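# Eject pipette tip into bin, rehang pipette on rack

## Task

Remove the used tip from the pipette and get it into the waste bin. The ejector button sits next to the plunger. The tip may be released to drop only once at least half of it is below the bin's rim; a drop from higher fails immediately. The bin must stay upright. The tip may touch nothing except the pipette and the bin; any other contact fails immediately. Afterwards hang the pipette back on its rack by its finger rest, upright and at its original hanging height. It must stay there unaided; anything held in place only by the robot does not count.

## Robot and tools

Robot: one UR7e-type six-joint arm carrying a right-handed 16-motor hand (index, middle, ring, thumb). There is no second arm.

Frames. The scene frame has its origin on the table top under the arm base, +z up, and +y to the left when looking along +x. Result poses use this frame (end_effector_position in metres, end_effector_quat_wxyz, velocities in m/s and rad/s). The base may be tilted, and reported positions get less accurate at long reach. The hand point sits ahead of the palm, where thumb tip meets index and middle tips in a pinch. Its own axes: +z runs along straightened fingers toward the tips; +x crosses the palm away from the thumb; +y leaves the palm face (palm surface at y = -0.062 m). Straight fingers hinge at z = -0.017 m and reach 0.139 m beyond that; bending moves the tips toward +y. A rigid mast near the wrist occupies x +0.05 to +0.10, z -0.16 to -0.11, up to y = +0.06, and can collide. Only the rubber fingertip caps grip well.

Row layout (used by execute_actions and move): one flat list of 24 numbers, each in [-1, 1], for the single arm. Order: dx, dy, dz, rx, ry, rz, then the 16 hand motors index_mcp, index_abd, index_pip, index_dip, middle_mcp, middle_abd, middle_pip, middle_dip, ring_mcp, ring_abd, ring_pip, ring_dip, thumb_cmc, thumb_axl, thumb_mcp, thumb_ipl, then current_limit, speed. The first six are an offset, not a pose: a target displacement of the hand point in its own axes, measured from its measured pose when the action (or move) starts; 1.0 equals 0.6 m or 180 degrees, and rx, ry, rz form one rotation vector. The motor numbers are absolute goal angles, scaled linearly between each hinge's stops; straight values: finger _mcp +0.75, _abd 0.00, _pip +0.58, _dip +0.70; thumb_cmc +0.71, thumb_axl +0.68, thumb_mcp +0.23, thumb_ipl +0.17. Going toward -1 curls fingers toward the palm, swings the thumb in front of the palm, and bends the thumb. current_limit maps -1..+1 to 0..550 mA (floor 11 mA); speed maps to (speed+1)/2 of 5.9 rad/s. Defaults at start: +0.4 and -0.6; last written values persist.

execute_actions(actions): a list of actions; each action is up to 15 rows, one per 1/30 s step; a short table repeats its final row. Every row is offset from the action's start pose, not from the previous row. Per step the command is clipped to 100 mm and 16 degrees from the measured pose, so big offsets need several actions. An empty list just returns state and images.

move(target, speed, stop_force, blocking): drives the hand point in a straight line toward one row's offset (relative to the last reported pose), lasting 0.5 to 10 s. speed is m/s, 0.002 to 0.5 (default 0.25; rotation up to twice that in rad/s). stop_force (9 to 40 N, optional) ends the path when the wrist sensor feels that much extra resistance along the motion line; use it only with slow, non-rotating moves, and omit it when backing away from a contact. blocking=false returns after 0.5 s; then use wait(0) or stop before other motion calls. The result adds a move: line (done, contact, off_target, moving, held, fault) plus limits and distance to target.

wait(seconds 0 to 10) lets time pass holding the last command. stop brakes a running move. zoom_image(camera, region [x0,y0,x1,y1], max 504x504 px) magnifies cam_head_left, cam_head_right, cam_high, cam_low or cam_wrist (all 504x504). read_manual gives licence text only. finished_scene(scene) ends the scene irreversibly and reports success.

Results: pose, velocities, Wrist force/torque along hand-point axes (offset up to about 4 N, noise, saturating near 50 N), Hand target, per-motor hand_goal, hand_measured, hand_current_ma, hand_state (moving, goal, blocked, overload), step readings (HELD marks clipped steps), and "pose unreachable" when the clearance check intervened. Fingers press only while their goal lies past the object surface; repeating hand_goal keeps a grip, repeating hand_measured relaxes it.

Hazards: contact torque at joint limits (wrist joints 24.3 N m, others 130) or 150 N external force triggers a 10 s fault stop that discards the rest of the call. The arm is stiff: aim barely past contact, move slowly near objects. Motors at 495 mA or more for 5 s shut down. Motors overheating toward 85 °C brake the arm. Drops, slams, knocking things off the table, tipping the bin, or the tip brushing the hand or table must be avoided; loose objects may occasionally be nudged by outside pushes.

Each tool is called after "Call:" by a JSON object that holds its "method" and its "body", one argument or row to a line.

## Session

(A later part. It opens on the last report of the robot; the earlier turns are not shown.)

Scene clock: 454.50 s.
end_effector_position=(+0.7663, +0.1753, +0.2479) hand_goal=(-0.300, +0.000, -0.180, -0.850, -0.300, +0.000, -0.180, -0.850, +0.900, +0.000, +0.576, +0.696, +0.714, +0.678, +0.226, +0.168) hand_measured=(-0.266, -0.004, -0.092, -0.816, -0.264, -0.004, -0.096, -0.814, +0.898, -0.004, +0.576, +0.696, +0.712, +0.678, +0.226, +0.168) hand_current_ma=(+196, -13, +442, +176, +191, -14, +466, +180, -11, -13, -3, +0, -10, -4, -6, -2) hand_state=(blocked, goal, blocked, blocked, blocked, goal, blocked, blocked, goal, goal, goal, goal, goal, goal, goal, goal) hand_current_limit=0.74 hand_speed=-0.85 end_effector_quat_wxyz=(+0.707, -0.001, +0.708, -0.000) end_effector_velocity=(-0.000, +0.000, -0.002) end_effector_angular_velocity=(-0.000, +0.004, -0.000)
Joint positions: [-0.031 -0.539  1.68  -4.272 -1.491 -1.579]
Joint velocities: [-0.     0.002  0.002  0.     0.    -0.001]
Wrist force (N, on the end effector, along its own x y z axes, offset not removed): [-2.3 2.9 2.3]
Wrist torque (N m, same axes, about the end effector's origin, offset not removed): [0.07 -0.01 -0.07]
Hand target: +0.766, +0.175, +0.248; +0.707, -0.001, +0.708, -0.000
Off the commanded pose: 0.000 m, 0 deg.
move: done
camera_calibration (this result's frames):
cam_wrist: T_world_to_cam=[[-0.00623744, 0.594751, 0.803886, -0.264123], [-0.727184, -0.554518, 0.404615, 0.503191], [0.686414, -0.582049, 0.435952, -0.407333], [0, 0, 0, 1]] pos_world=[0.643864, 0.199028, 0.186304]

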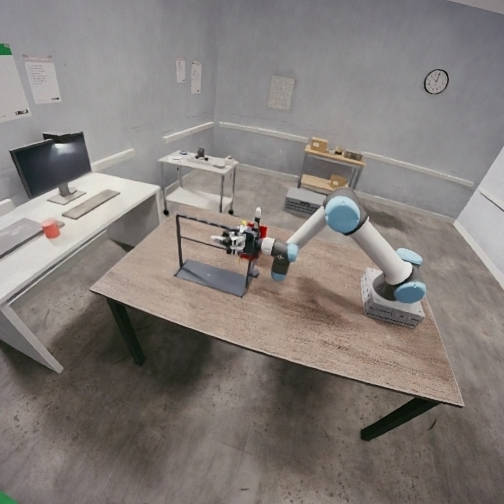

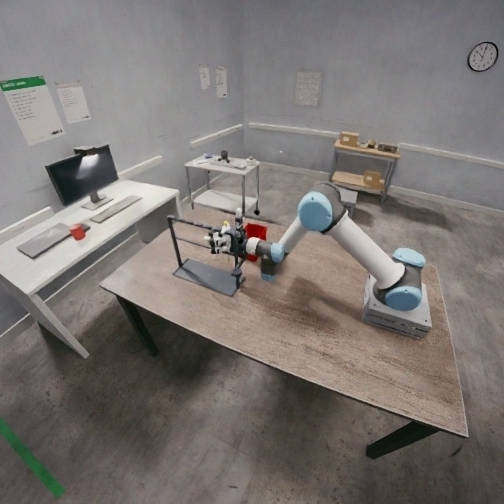

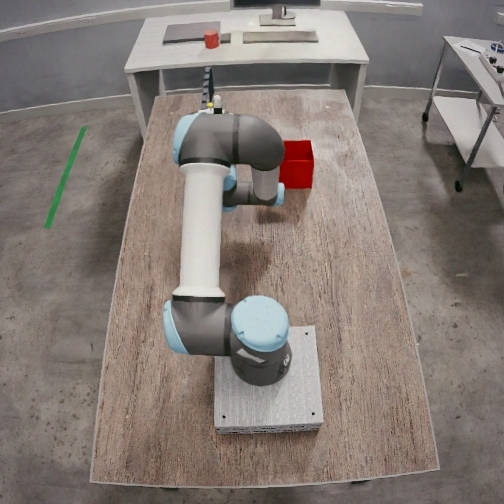

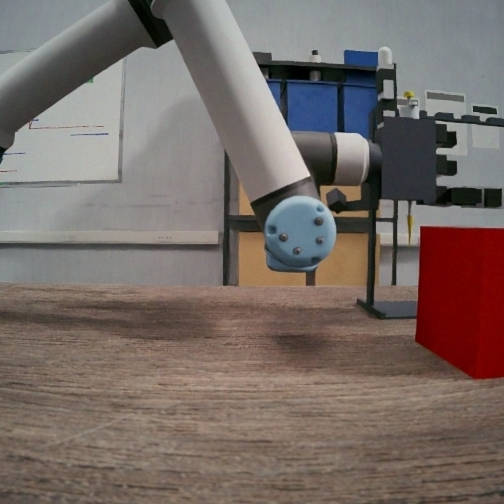

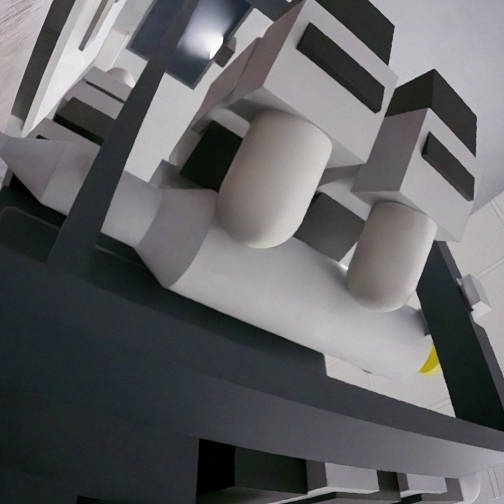

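Call:
{"method": "move", "body": {
  "target": [-0.0133,0,0,0,0,0,-0.30,0,-0.18,-0.85,-0.30,0,-0.18,-0.85,0.9,0,0.576,0.696,0.714,0.678,0.226,0.168,0.74,-0.85],
  "speed": 0.02
}}

Call:
{"method": "zoom_image", "body": {
  "camera": "cam_wrist",
  "region": [340, 200, 504, 420]
}}

Call:
{"method": "zoom_image", "body": {
  "camera": "cam_low",
  "region": [360, 40, 504, 250]
}}

Scene clock: 463.50 s.
end_effector_position=(+0.7663, +0.1753, +0.2556) hand_goal=(-0.300, +0.000, -0.180, -0.850, -0.300, +0.000, -0.180, -0.850, +0.900, +0.000, +0.576, +0.696, +0.714, +0.678, +0.226, +0.168) hand_measured=(-0.266, -0.004, -0.092, -0.816, -0.264, -0.004, -0.096, -0.814, +0.898, -0.004, +0.576, +0.696, +0.712, +0.678, +0.226, +0.168) hand_current_ma=(+196, -13, +442, +176, +191, -14, +466, +180, -11, -13, -3, +0, -10, -4, -6, -2) hand_state=(blocked, goal, blocked, blocked, blocked, goal, blocked, blocked, goal, goal, goal, goal, goal, goal, goal, goal) hand_current_limit=0.74 hand_speed=-0.85 end_effector_quat_wxyz=(+0.707, -0.001, +0.708, -0.000) end_effector_velocity=(+0.000, +0.001, +0.002) end_effector_angular_velocity=(-0.001, -0.000, +0.002)
Joint positions: [-0.031 -0.555  1.686 -4.261 -1.491 -1.579]
Joint velocities: [ 0.001 -0.005  0.     0.005  0.    -0.001]
Wrist force (N, on the end effector, along its own x y z axes, offset not removed): [2.1 0.9 1.3]
Wrist torque (N m, same axes, about the end effector's origin, offset not removed): [-0.06 -0.46 -0.14]
Hand target: +0.766, +0.175, +0.256; +0.707, -0.001, +0.708, -0.000
Off the commanded pose: 0.000 m, 0 deg.
move: done
camera_calibration (this result's frames):
cam_wrist: T_world_to_cam=[[-0.00623745, 0.594753, 0.803884, -0.270348], [-0.727198, -0.554505, 0.404607, 0.500075], [0.686399, -0.58206, 0.435962, -0.410718], [0, 0, 0, 1]] pos_world=[0.643884, 0.199022, 0.194052]

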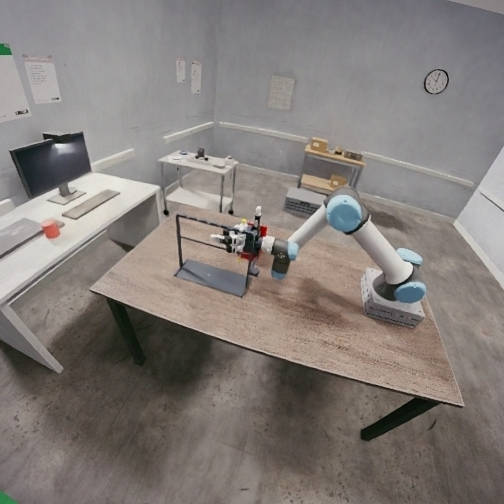

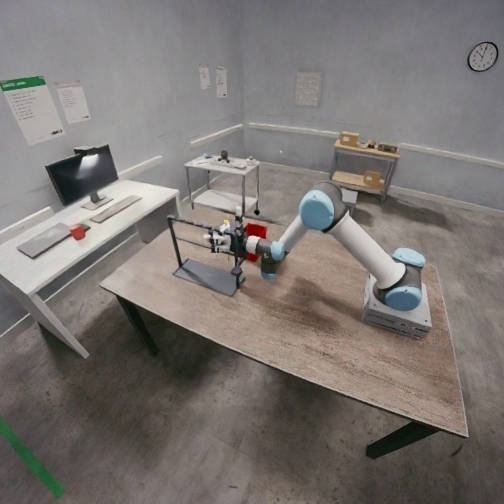

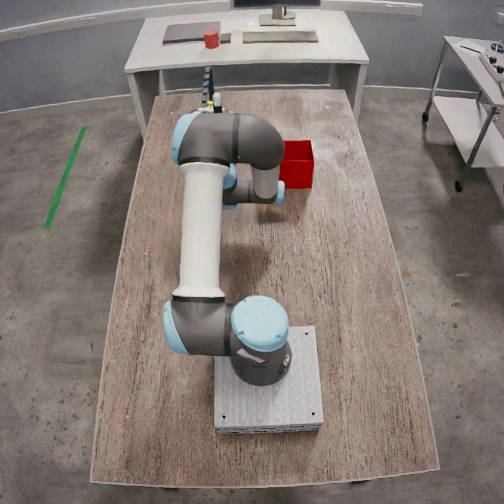

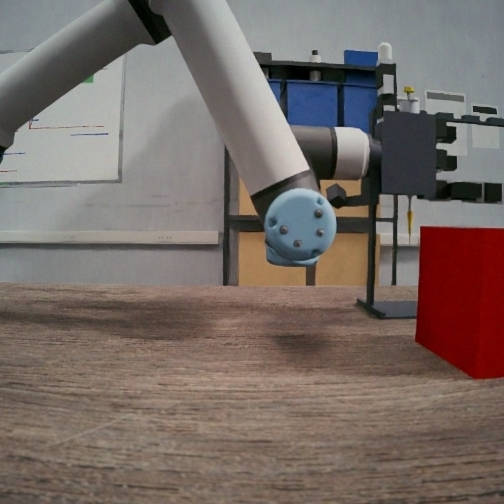

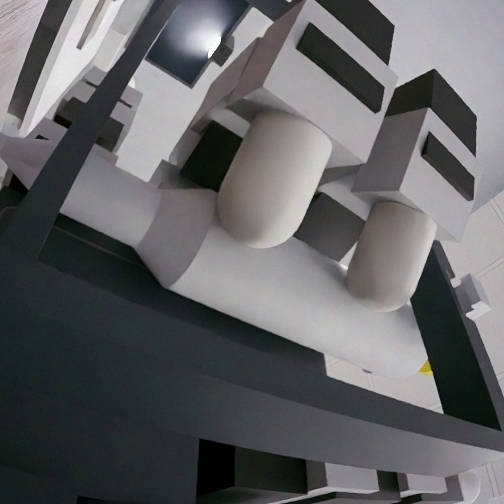

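Region (340, 200, 504, 420) of cam_wrist's 504x504 image, scaled by 2.291, with more detail than that image has; it fills the left 376 columns of this view, and the rest is white.

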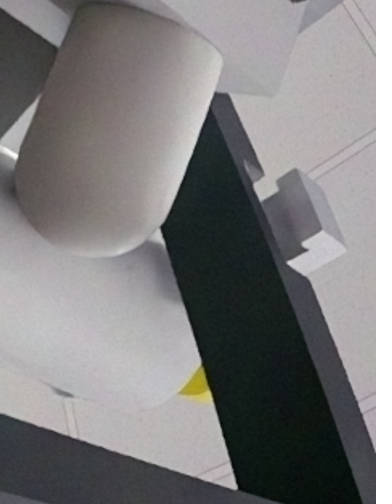

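Region (360, 40, 504, 250) of cam_low's 504x504 image, scaled by 2.400, with more detail than that image has; it fills the left 346 columns of this view, and the rest is white.

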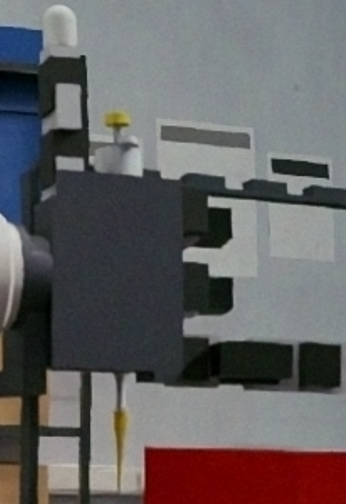

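Call:
{"method": "move", "body": {
  "target": [0,-0.112,0,0,0,0,-0.30,0,-0.18,-0.85,-0.30,0,-0.18,-0.85,0.9,0,0.576,0.696,0.714,0.678,0.226,0.168,0.74,-0.85],
  "speed": 0.07
}}

Scene clock: 517.67 s.
end_effector_position=(+0.7664, +0.1083, +0.2557) hand_goal=(-0.300, +0.000, -0.180, -0.850, -0.300, +0.000, -0.180, -0.850, +0.900, +0.000, +0.576, +0.696, +0.714, +0.678, +0.226, +0.168) hand_measured=(-0.266, -0.004, -0.092, -0.816, -0.264, -0.004, -0.096, -0.814, +0.898, -0.004, +0.576, +0.696, +0.712, +0.678, +0.226, +0.168) hand_current_ma=(+196, -13, +442, +176, +190, -14, +466, +180, -11, -13, -3, +0, -10, -4, -6, -2) hand_state=(blocked, goal, blocked, blocked, blocked, goal, blocked, blocked, goal, goal, goal, goal, goal, goal, goal, goal) hand_current_limit=0.74 hand_speed=-0.85 end_effector_quat_wxyz=(+0.707, -0.000, +0.708, -0.000) end_effector_velocity=(+0.000, -0.002, +0.001) end_effector_angular_velocity=(-0.000, -0.001, -0.000)
Joint positions: [-0.157 -0.563  1.71  -4.276 -1.365 -1.581]
Joint velocities: [-0.003 -0.002 -0.001  0.001  0.003 -0.   ]
Wrist force (N, on the end effector, along its own x y z axes, offset not removed): [1.3 3.6 -0.3]
Wrist torque (N m, same axes, about the end effector's origin, offset not removed): [0.44 -0.35 -0.13]
Hand target: +0.766, +0.108, +0.256; +0.707, -0.001, +0.708, -0.000
Off the commanded pose: 0.000 m, 0 deg.
move: done
camera_calibration (this result's frames):
cam_wrist: T_world_to_cam=[[-0.00622775, 0.594729, 0.803902, -0.230545], [-0.727212, -0.554501, 0.404588, 0.462984], [0.686385, -0.582088, 0.435947, -0.449804], [0, 0, 0, 1]] pos_world=[0.64399, 0.132012, 0.194108]

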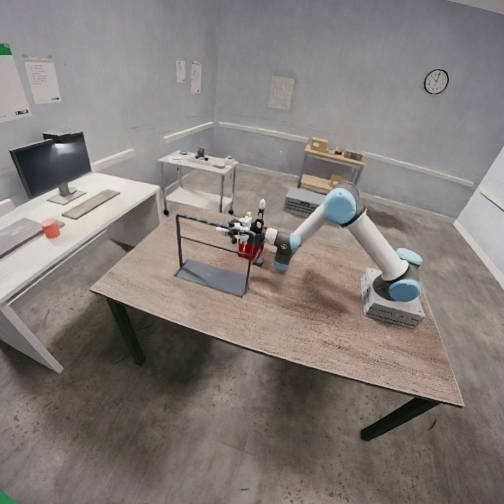

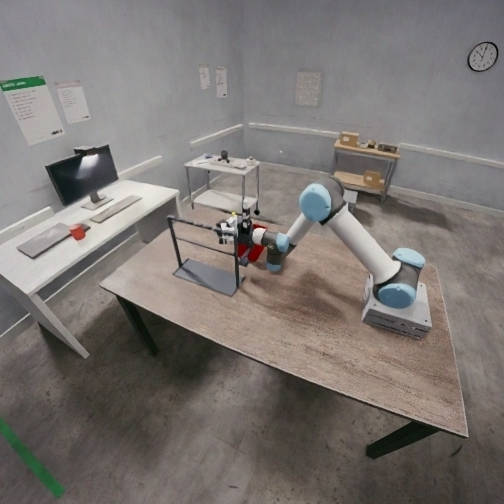

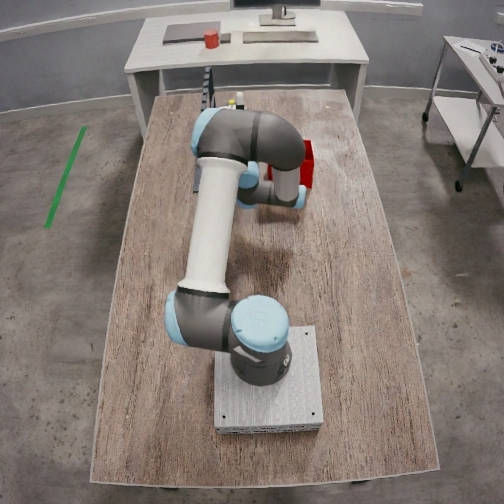

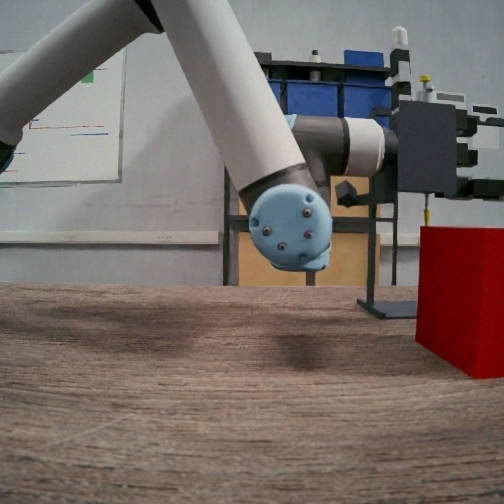

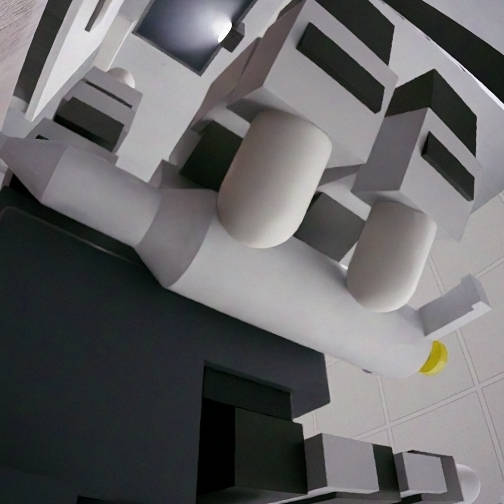

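Call:
{"method": "move", "body": {
  "target": [-0.1322,-0.2688,-0.0273,0,0,0,-0.30,0,-0.18,-0.85,-0.30,0,-0.18,-0.85,0.9,0,0.576,0.696,0.714,0.678,0.226,0.168,0.74,-0.85],
  "speed": 0.18
}}

Scene clock: 536.97 s.
end_effector_position=(+0.7505, -0.0528, +0.3351) hand_goal=(-0.300, +0.000, -0.180, -0.850, -0.300, +0.000, -0.180, -0.850, +0.900, +0.000, +0.576, +0.696, +0.714, +0.678, +0.226, +0.168) hand_measured=(-0.266, -0.004, -0.092, -0.816, -0.264, -0.004, -0.096, -0.814, +0.898, -0.004, +0.576, +0.696, +0.712, +0.678, +0.226, +0.168) hand_current_ma=(+196, -13, +442, +176, +191, -14, +466, +180, -9, -14, -3, +0, -7, -4, -6, -2) hand_state=(blocked, goal, blocked, blocked, blocked, goal, blocked, blocked, goal, goal, goal, goal, goal, goal, goal, goal) hand_current_limit=0.74 hand_speed=-0.85 end_effector_quat_wxyz=(+0.707, -0.000, +0.707, -0.000) end_effector_velocity=(-0.000, -0.002, -0.000) end_effector_angular_velocity=(+0.002, +0.002, -0.001)
Joint positions: [-0.456 -0.731  1.748 -4.146 -1.066 -1.584]
Joint velocities: [-0.004 -0.    -0.     0.003  0.003  0.001]
Wrist force (N, on the end effector, along its own x y z axes, offset not removed): [3.1 3.6 -0.3]
Wrist torque (N m, same axes, about the end effector's origin, offset not removed): [0.34 -0.60 -0.03]
Hand target: +0.750, -0.053, +0.335; +0.707, -0.000, +0.707, -0.000
Off the commanded pose: 0.000 m, 0 deg.
move: done
camera_calibration (this result's frames):
cam_wrist: T_world_to_cam=[[-0.00623626, 0.594666, 0.803948, -0.198653], [-0.727256, -0.554499, 0.404512, 0.32998], [0.686338, -0.582153, 0.435932, -0.567186], [0, 0, 0, 1]] pos_world=[0.628023, -0.0290831, 0.27348]

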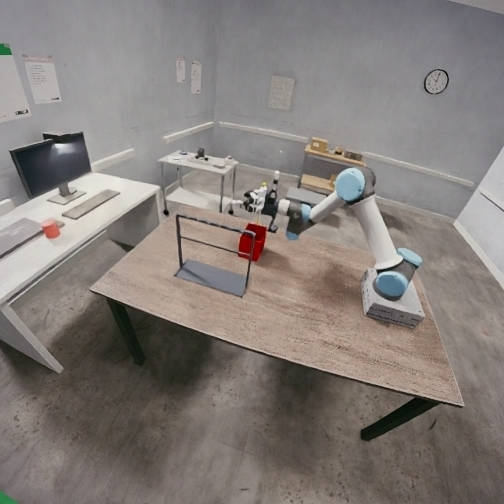

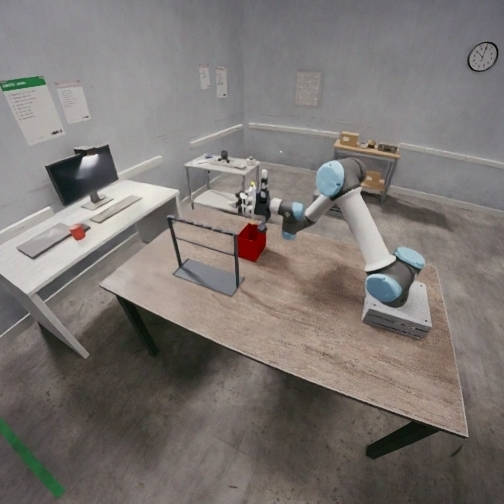

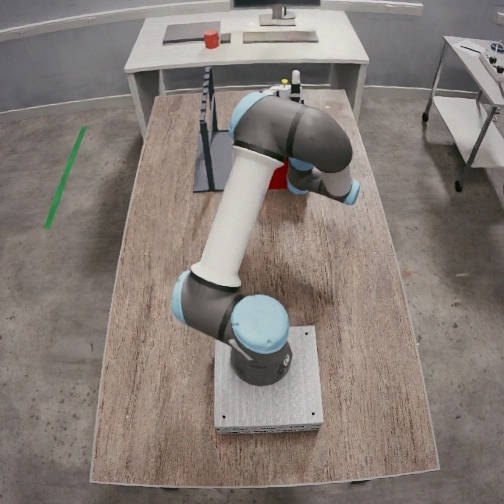

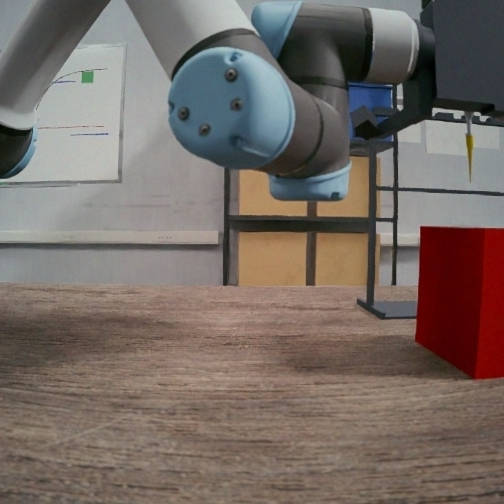

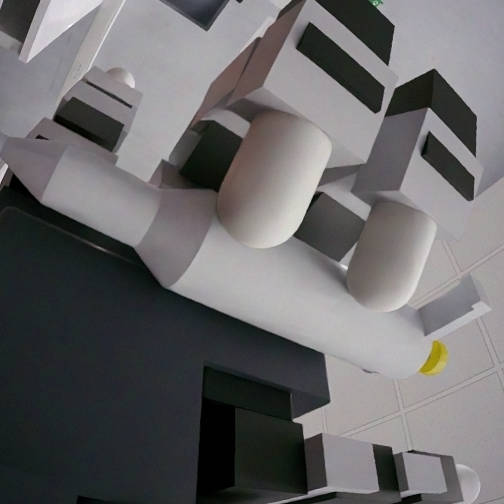

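Call:
{"method": "zoom_image", "body": {
  "camera": "cam_head_left",
  "region": [220, 165, 310, 270]
}}

Call:
{"method": "zoom_image", "body": {
  "camera": "cam_head_right",
  "region": [215, 165, 305, 270]
}}

Call:
{"method": "zoom_image", "body": {
  "camera": "cam_low",
  "region": [344, 80, 504, 250]
}}

Region (220, 165, 310, 270) of cam_head_left's 504x504 image, scaled by 4.800, with more detail than that image has; it fills the left 432 columns of this view, and the rest is white.

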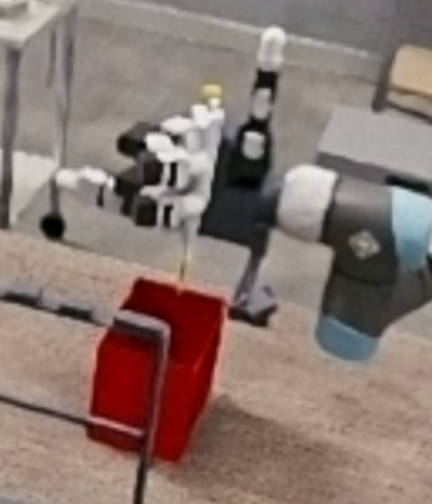

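Region (215, 165, 305, 270) of cam_head_right's 504x504 image, scaled by 4.800, with more detail than that image has; it fills the left 432 columns of this view, and the rest is white.

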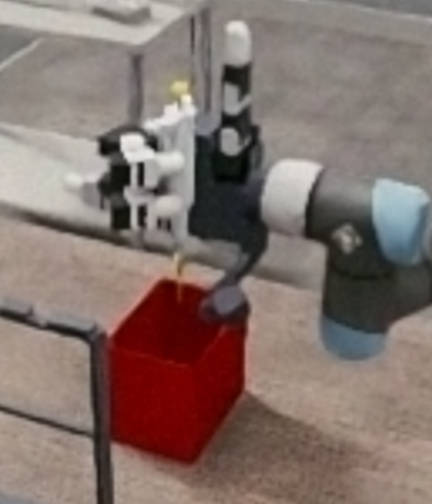

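Region (344, 80, 504, 250) of cam_low's 504x504 image, scaled by 2.965, with more detail than that image has; it fills the left 474 columns of this view, and the rest is white.

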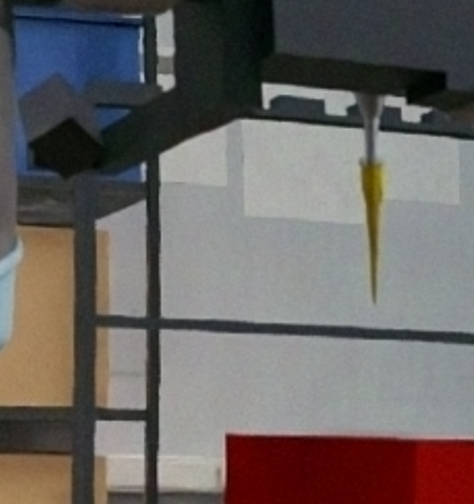

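Call:
{"method": "move", "body": {
  "target": [0.153,0,0,0,0,0,-0.30,0,-0.18,-0.85,-0.30,0,-0.18,-0.85,0.9,0,0.576,0.696,0.65,0.678,0.226,-0.58,0.74,-0.6],
  "speed": 0.1
}}

Scene clock: 576.03 s.
end_effector_position=(+0.7503, -0.0528, +0.2435) hand_goal=(-0.300, +0.000, -0.180, -0.850, -0.300, +0.000, -0.180, -0.850, +0.900, +0.000, +0.576, +0.696, +0.650, +0.678, +0.226, -0.580) hand_measured=(-0.266, -0.004, -0.092, -0.816, -0.264, -0.004, -0.096, -0.814, +0.898, -0.004, +0.576, +0.696, +0.652, +0.678, +0.226, -0.580) hand_current_ma=(+196, -13, +442, +176, +191, -14, +466, +180, -9, -14, -3, +0, +11, -4, -6, +4) hand_state=(blocked, goal, blocked, blocked, blocked, goal, blocked, blocked, goal, goal, goal, goal, goal, goal, goal, goal) hand_current_limit=0.74 hand_speed=-0.60 end_effector_quat_wxyz=(+0.707, -0.001, +0.707, -0.000) end_effector_velocity=(+0.000, -0.001, -0.002) end_effector_angular_velocity=(+0.001, -0.001, -0.001)
Joint positions: [-0.458 -0.539  1.698 -4.288 -1.064 -1.585]
Joint velocities: [-0.001  0.006 -0.003 -0.004 -0.     0.002]
Wrist force (N, on the end effector, along its own x y z axes, offset not removed): [0.1 0.9 2.0]
Wrist torque (N m, same axes, about the end effector's origin, offset not removed): [-0.09 -0.25 -0.15]
Hand target: +0.750, -0.053, +0.243; +0.707, -0.000, +0.707, -0.000
Off the commanded pose: 0.000 m, 0 deg.
move: done
camera_calibration (this result's frames):
cam_wrist: T_world_to_cam=[[-0.00619494, 0.594814, 0.803839, -0.125022], [-0.727244, -0.554417, 0.404645, 0.366848], [0.686351, -0.582081, 0.43601, -0.527161], [0, 0, 0, 1]] pos_world=[0.627831, -0.0290983, 0.181902]

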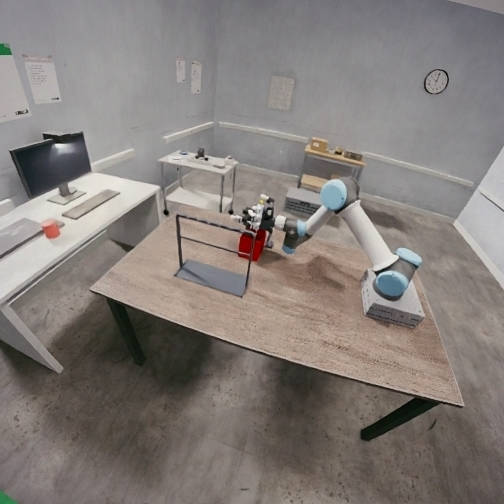

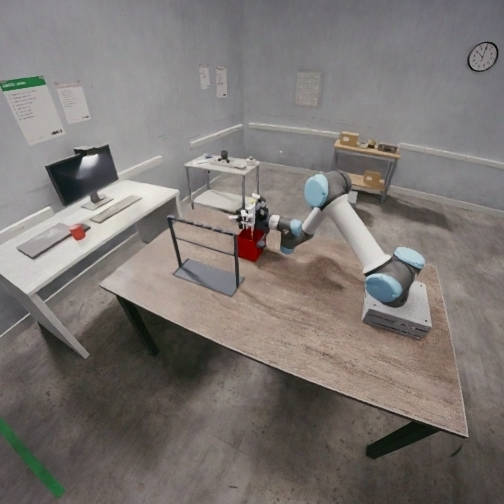

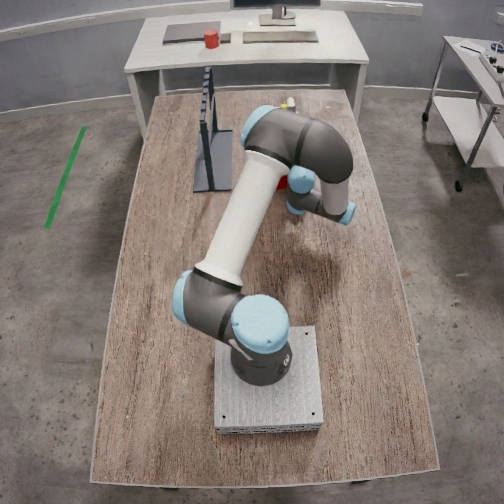

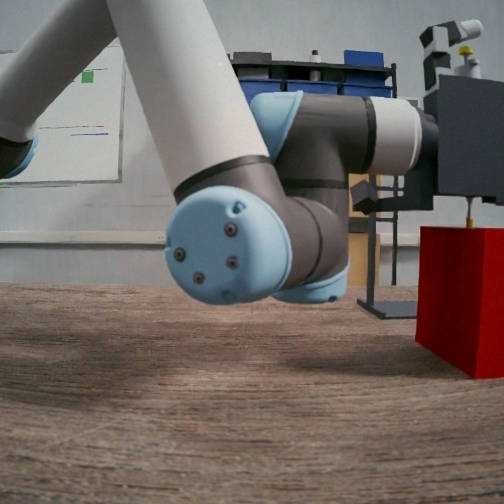

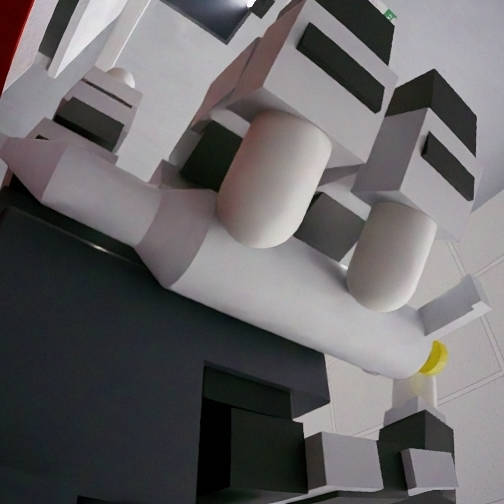

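Call:
{"method": "zoom_image", "body": {
  "camera": "cam_low",
  "region": [404, 0, 504, 100]
}}

Call:
{"method": "zoom_image", "body": {
  "camera": "cam_low",
  "region": [404, 170, 504, 250]
}}

Call:
{"method": "zoom_image", "body": {
  "camera": "cam_high",
  "region": [265, 85, 315, 125]
}}

Call:
{"method": "zoom_image", "body": {
  "camera": "cam_head_right",
  "region": [220, 185, 290, 270]
}}

Region (404, 0, 504, 100) of cam_low's 504x504 image, scaled by 5.040, with more detail than that image has.

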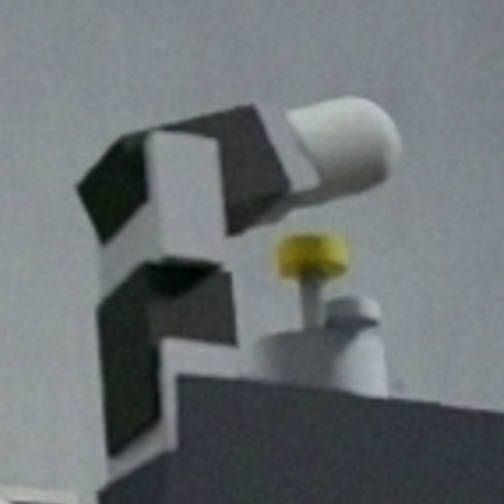

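Region (404, 170, 504, 250) of cam_low's 504x504 image, scaled by 5.040, with more detail than that image has; it fills the top 403 rows of this view, and the rest is white.

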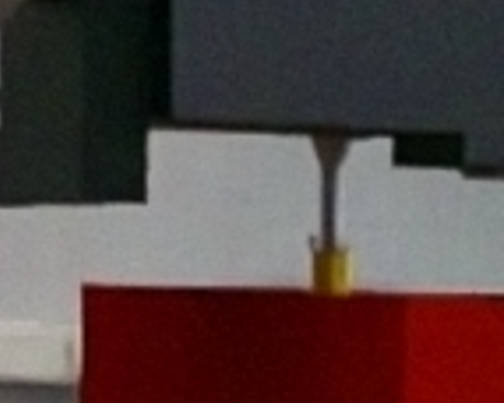

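Region (265, 85, 315, 125) of cam_high's 504x504 image, scaled by 10.080, with more detail than that image has; it fills the top 403 rows of this view, and the rest is white.

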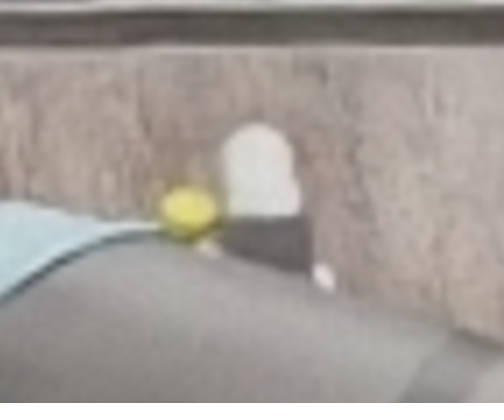

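Region (220, 185, 290, 270) of cam_head_right's 504x504 image, scaled by 5.929, with more detail than that image has; it fills the left 415 columns of this view, and the rest is white.

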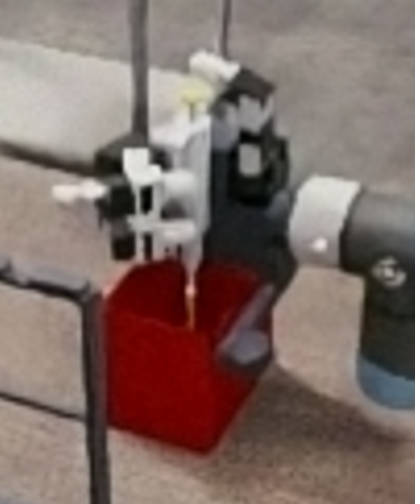

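Call:
{"method": "move", "body": {
  "target": [0,0,0,0,0,0,-0.30,0,-0.18,-0.85,-0.30,0,-0.18,-0.85,0.9,0,0.576,0.696,0.65,0.678,0.226,-0.88,0.74,-0.7],
  "speed": 0.1
}}

Call:
{"method": "zoom_image", "body": {
  "camera": "cam_low",
  "region": [404, 0, 504, 100]
}}

Call:
{"method": "zoom_image", "body": {
  "camera": "cam_high",
  "region": [265, 85, 315, 125]
}}

Scene clock: 596.60 s.
end_effector_position=(+0.7503, -0.0528, +0.2435) hand_goal=(-0.300, +0.000, -0.180, -0.850, -0.300, +0.000, -0.180, -0.850, +0.900, +0.000, +0.576, +0.696, +0.650, +0.678, +0.226, -0.880) hand_measured=(-0.266, -0.004, -0.092, -0.816, -0.264, -0.004, -0.096, -0.814, +0.898, -0.004, +0.576, +0.696, +0.652, +0.678, +0.226, -0.880) hand_current_ma=(+196, -13, +442, +176, +191, -14, +466, +180, -9, -14, -3, +0, +11, -4, -6, +3) hand_state=(blocked, goal, blocked, blocked, blocked, goal, blocked, blocked, goal, goal, goal, goal, goal, goal, goal, goal) hand_current_limit=0.74 hand_speed=-0.70 end_effector_quat_wxyz=(+0.707, -0.000, +0.707, -0.000) end_effector_velocity=(-0.000, +0.000, +0.000) end_effector_angular_velocity=(+0.000, +0.000, -0.000)
Joint positions: [-0.458 -0.539  1.698 -4.288 -1.064 -1.584]
Joint velocities: [ 0.    -0.001  0.001  0.001 -0.     0.   ]
Wrist force (N, on the end effector, along its own x y z axes, offset not removed): [1.1 1.2 0.7]
Wrist torque (N m, same axes, about the end effector's origin, offset not removed): [0.09 -0.23 -0.17]
Hand target: +0.750, -0.053, +0.243; +0.707, -0.001, +0.707, -0.000
Off the commanded pose: 0.000 m, 0 deg.
move: done
camera_calibration (this result's frames):
cam_wrist: T_world_to_cam=[[-0.00620104, 0.594652, 0.803959, -0.125061], [-0.727245, -0.5545, 0.404529, 0.366867], [0.68635, -0.582167, 0.435896, -0.527144], [0, 0, 0, 1]] pos_world=[0.627832, -0.0290904, 0.181916]

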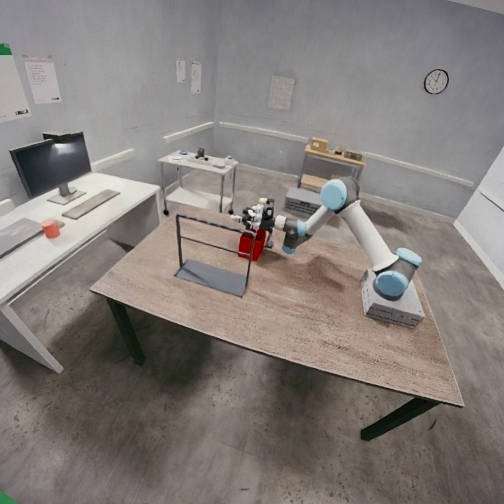

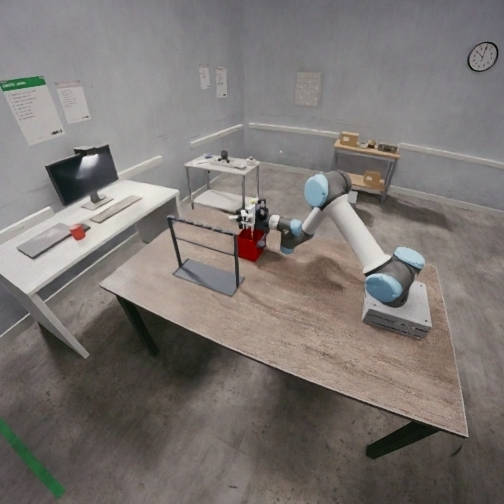

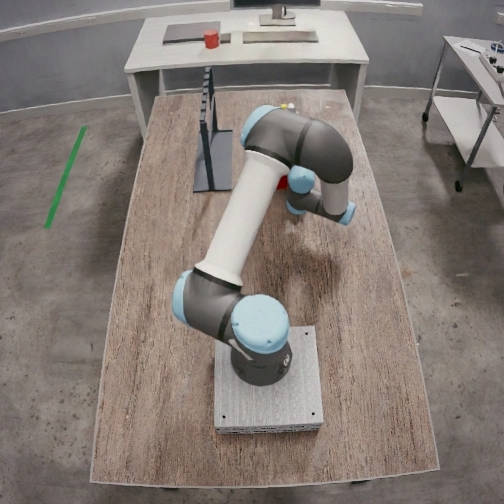

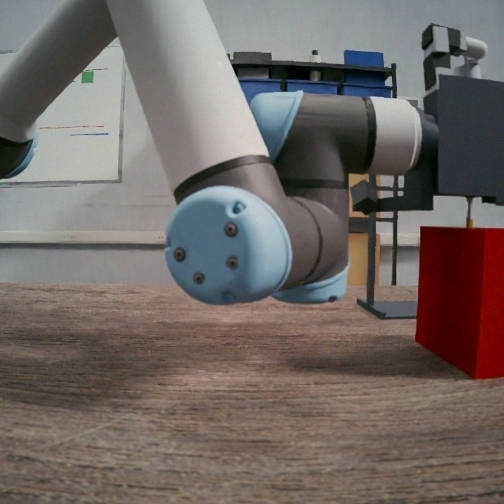

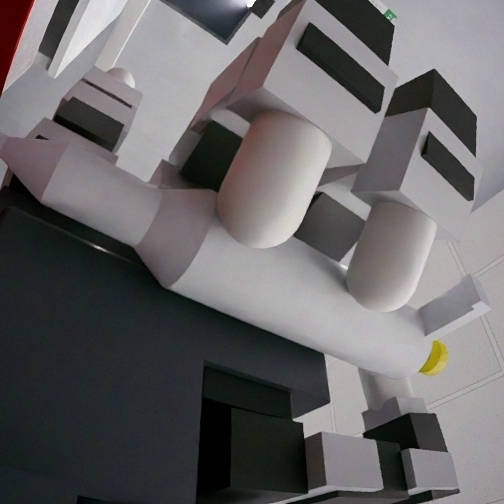

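Region (404, 0, 504, 100) of cam_low's 504x504 image, scaled by 5.040, with more detail than that image has.

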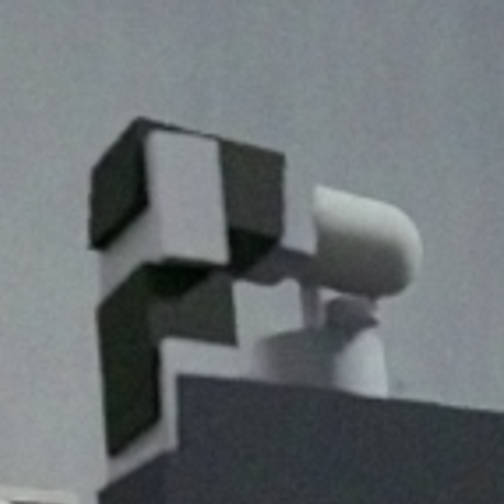

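Region (265, 85, 315, 125) of cam_high's 504x504 image, scaled by 10.080, with more detail than that image has; it fills the top 403 rows of this view, and the rest is white.

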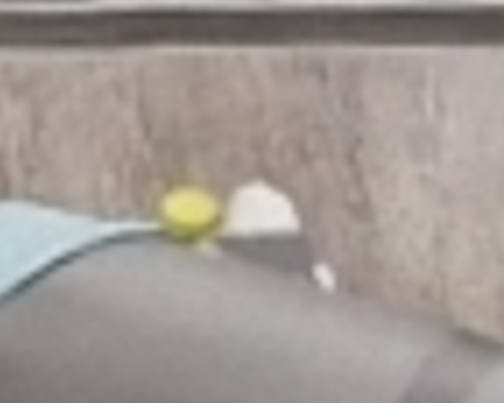

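Call:
{"method": "move", "body": {
  "target": [0,0,0,0,0,0,-0.30,0,-0.18,-0.85,-0.30,0,-0.18,-0.85,0.9,0,0.576,0.696,0.65,0.678,0.2,-1.0,0.74,-0.85],
  "speed": 0.1
}}

Call:
{"method": "zoom_image", "body": {
  "camera": "cam_low",
  "region": [404, 0, 504, 100]
}}

Call:
{"method": "zoom_image", "body": {
  "camera": "cam_low",
  "region": [404, 170, 504, 250]
}}

Scene clock: 616.97 s.
end_effector_position=(+0.7503, -0.0528, +0.2435) hand_goal=(-0.300, +0.000, -0.180, -0.850, -0.300, +0.000, -0.180, -0.850, +0.900, +0.000, +0.576, +0.696, +0.650, +0.678, +0.200, -1.000) hand_measured=(-0.266, -0.004, -0.092, -0.816, -0.264, -0.004, -0.096, -0.814, +0.898, -0.004, +0.576, +0.696, +0.652, +0.678, +0.220, -0.896) hand_current_ma=(+196, -13, +442, +176, +191, -14, +465, +180, -9, -14, -3, +0, +11, -4, +143, +479) hand_state=(blocked, goal, blocked, blocked, blocked, goal, blocked, blocked, goal, goal, goal, goal, goal, goal, goal, blocked) hand_current_limit=0.74 hand_speed=-0.85 end_effector_quat_wxyz=(+0.707, -0.001, +0.707, -0.000) end_effector_velocity=(-0.000, +0.001, -0.001) end_effector_angular_velocity=(-0.001, +0.001, +0.001)
Joint positions: [-0.458 -0.539  1.698 -4.288 -1.064 -1.585]
Joint velocities: [ 0.001  0.001  0.     0.     0.    -0.001]
Wrist force (N, on the end effector, along its own x y z axes, offset not removed): [0.4 0.5 -2.2]
Wrist torque (N m, same axes, about the end effector's origin, offset not removed): [0.29 -0.19 -0.19]
Hand target: +0.750, -0.053, +0.244; +0.707, -0.000, +0.707, -0.000
Off the commanded pose: 0.000 m, 0 deg.
move: done
camera_calibration (this result's frames):
cam_wrist: T_world_to_cam=[[-0.0061964, 0.594814, 0.80384, -0.125022], [-0.727243, -0.554419, 0.404645, 0.366848], [0.686352, -0.582079, 0.436009, -0.527162], [0, 0, 0, 1]] pos_world=[0.627831, -0.029098, 0.181902]

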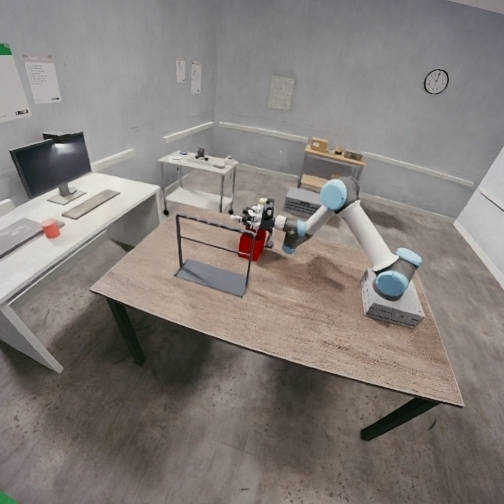

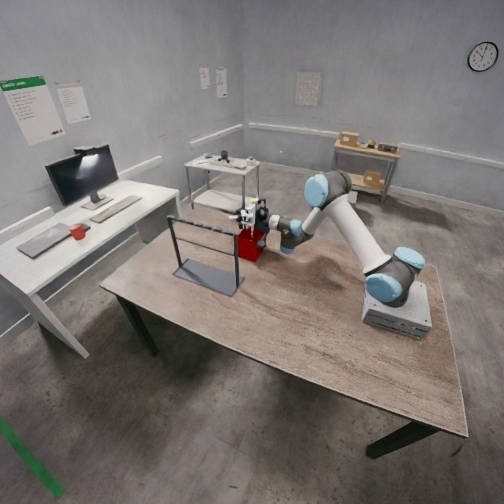

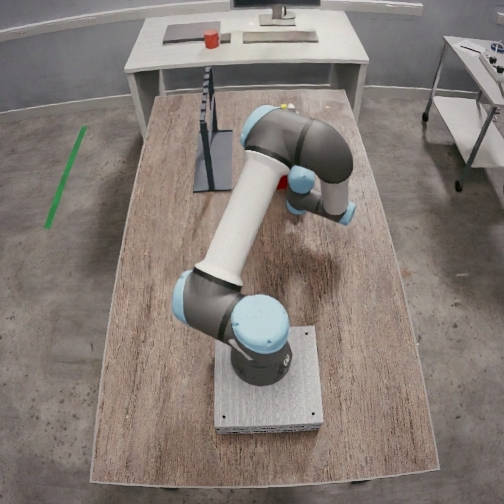

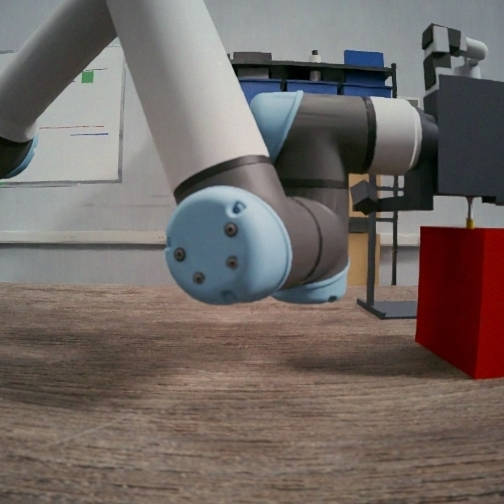

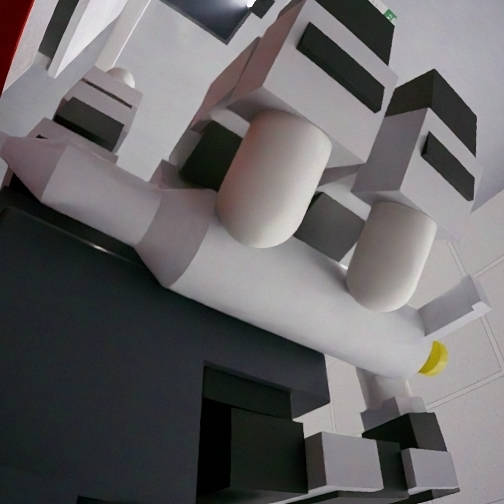

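Region (404, 0, 504, 100) of cam_low's 504x504 image, scaled by 5.040, with more detail than that image has.

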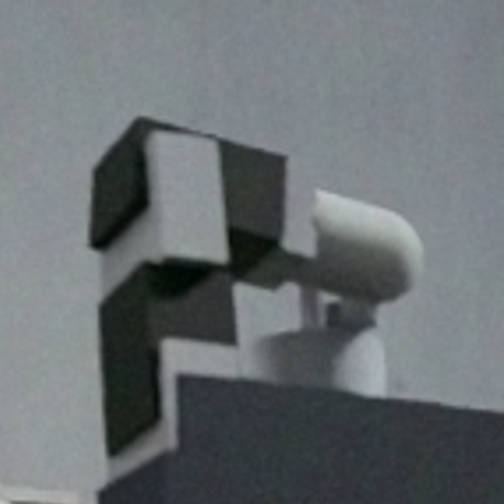

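Region (404, 170, 504, 250) of cam_low's 504x504 image, scaled by 5.040, with more detail than that image has; it fills the top 403 rows of this view, and the rest is white.

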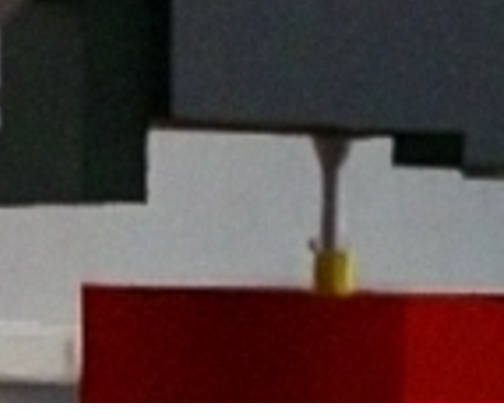

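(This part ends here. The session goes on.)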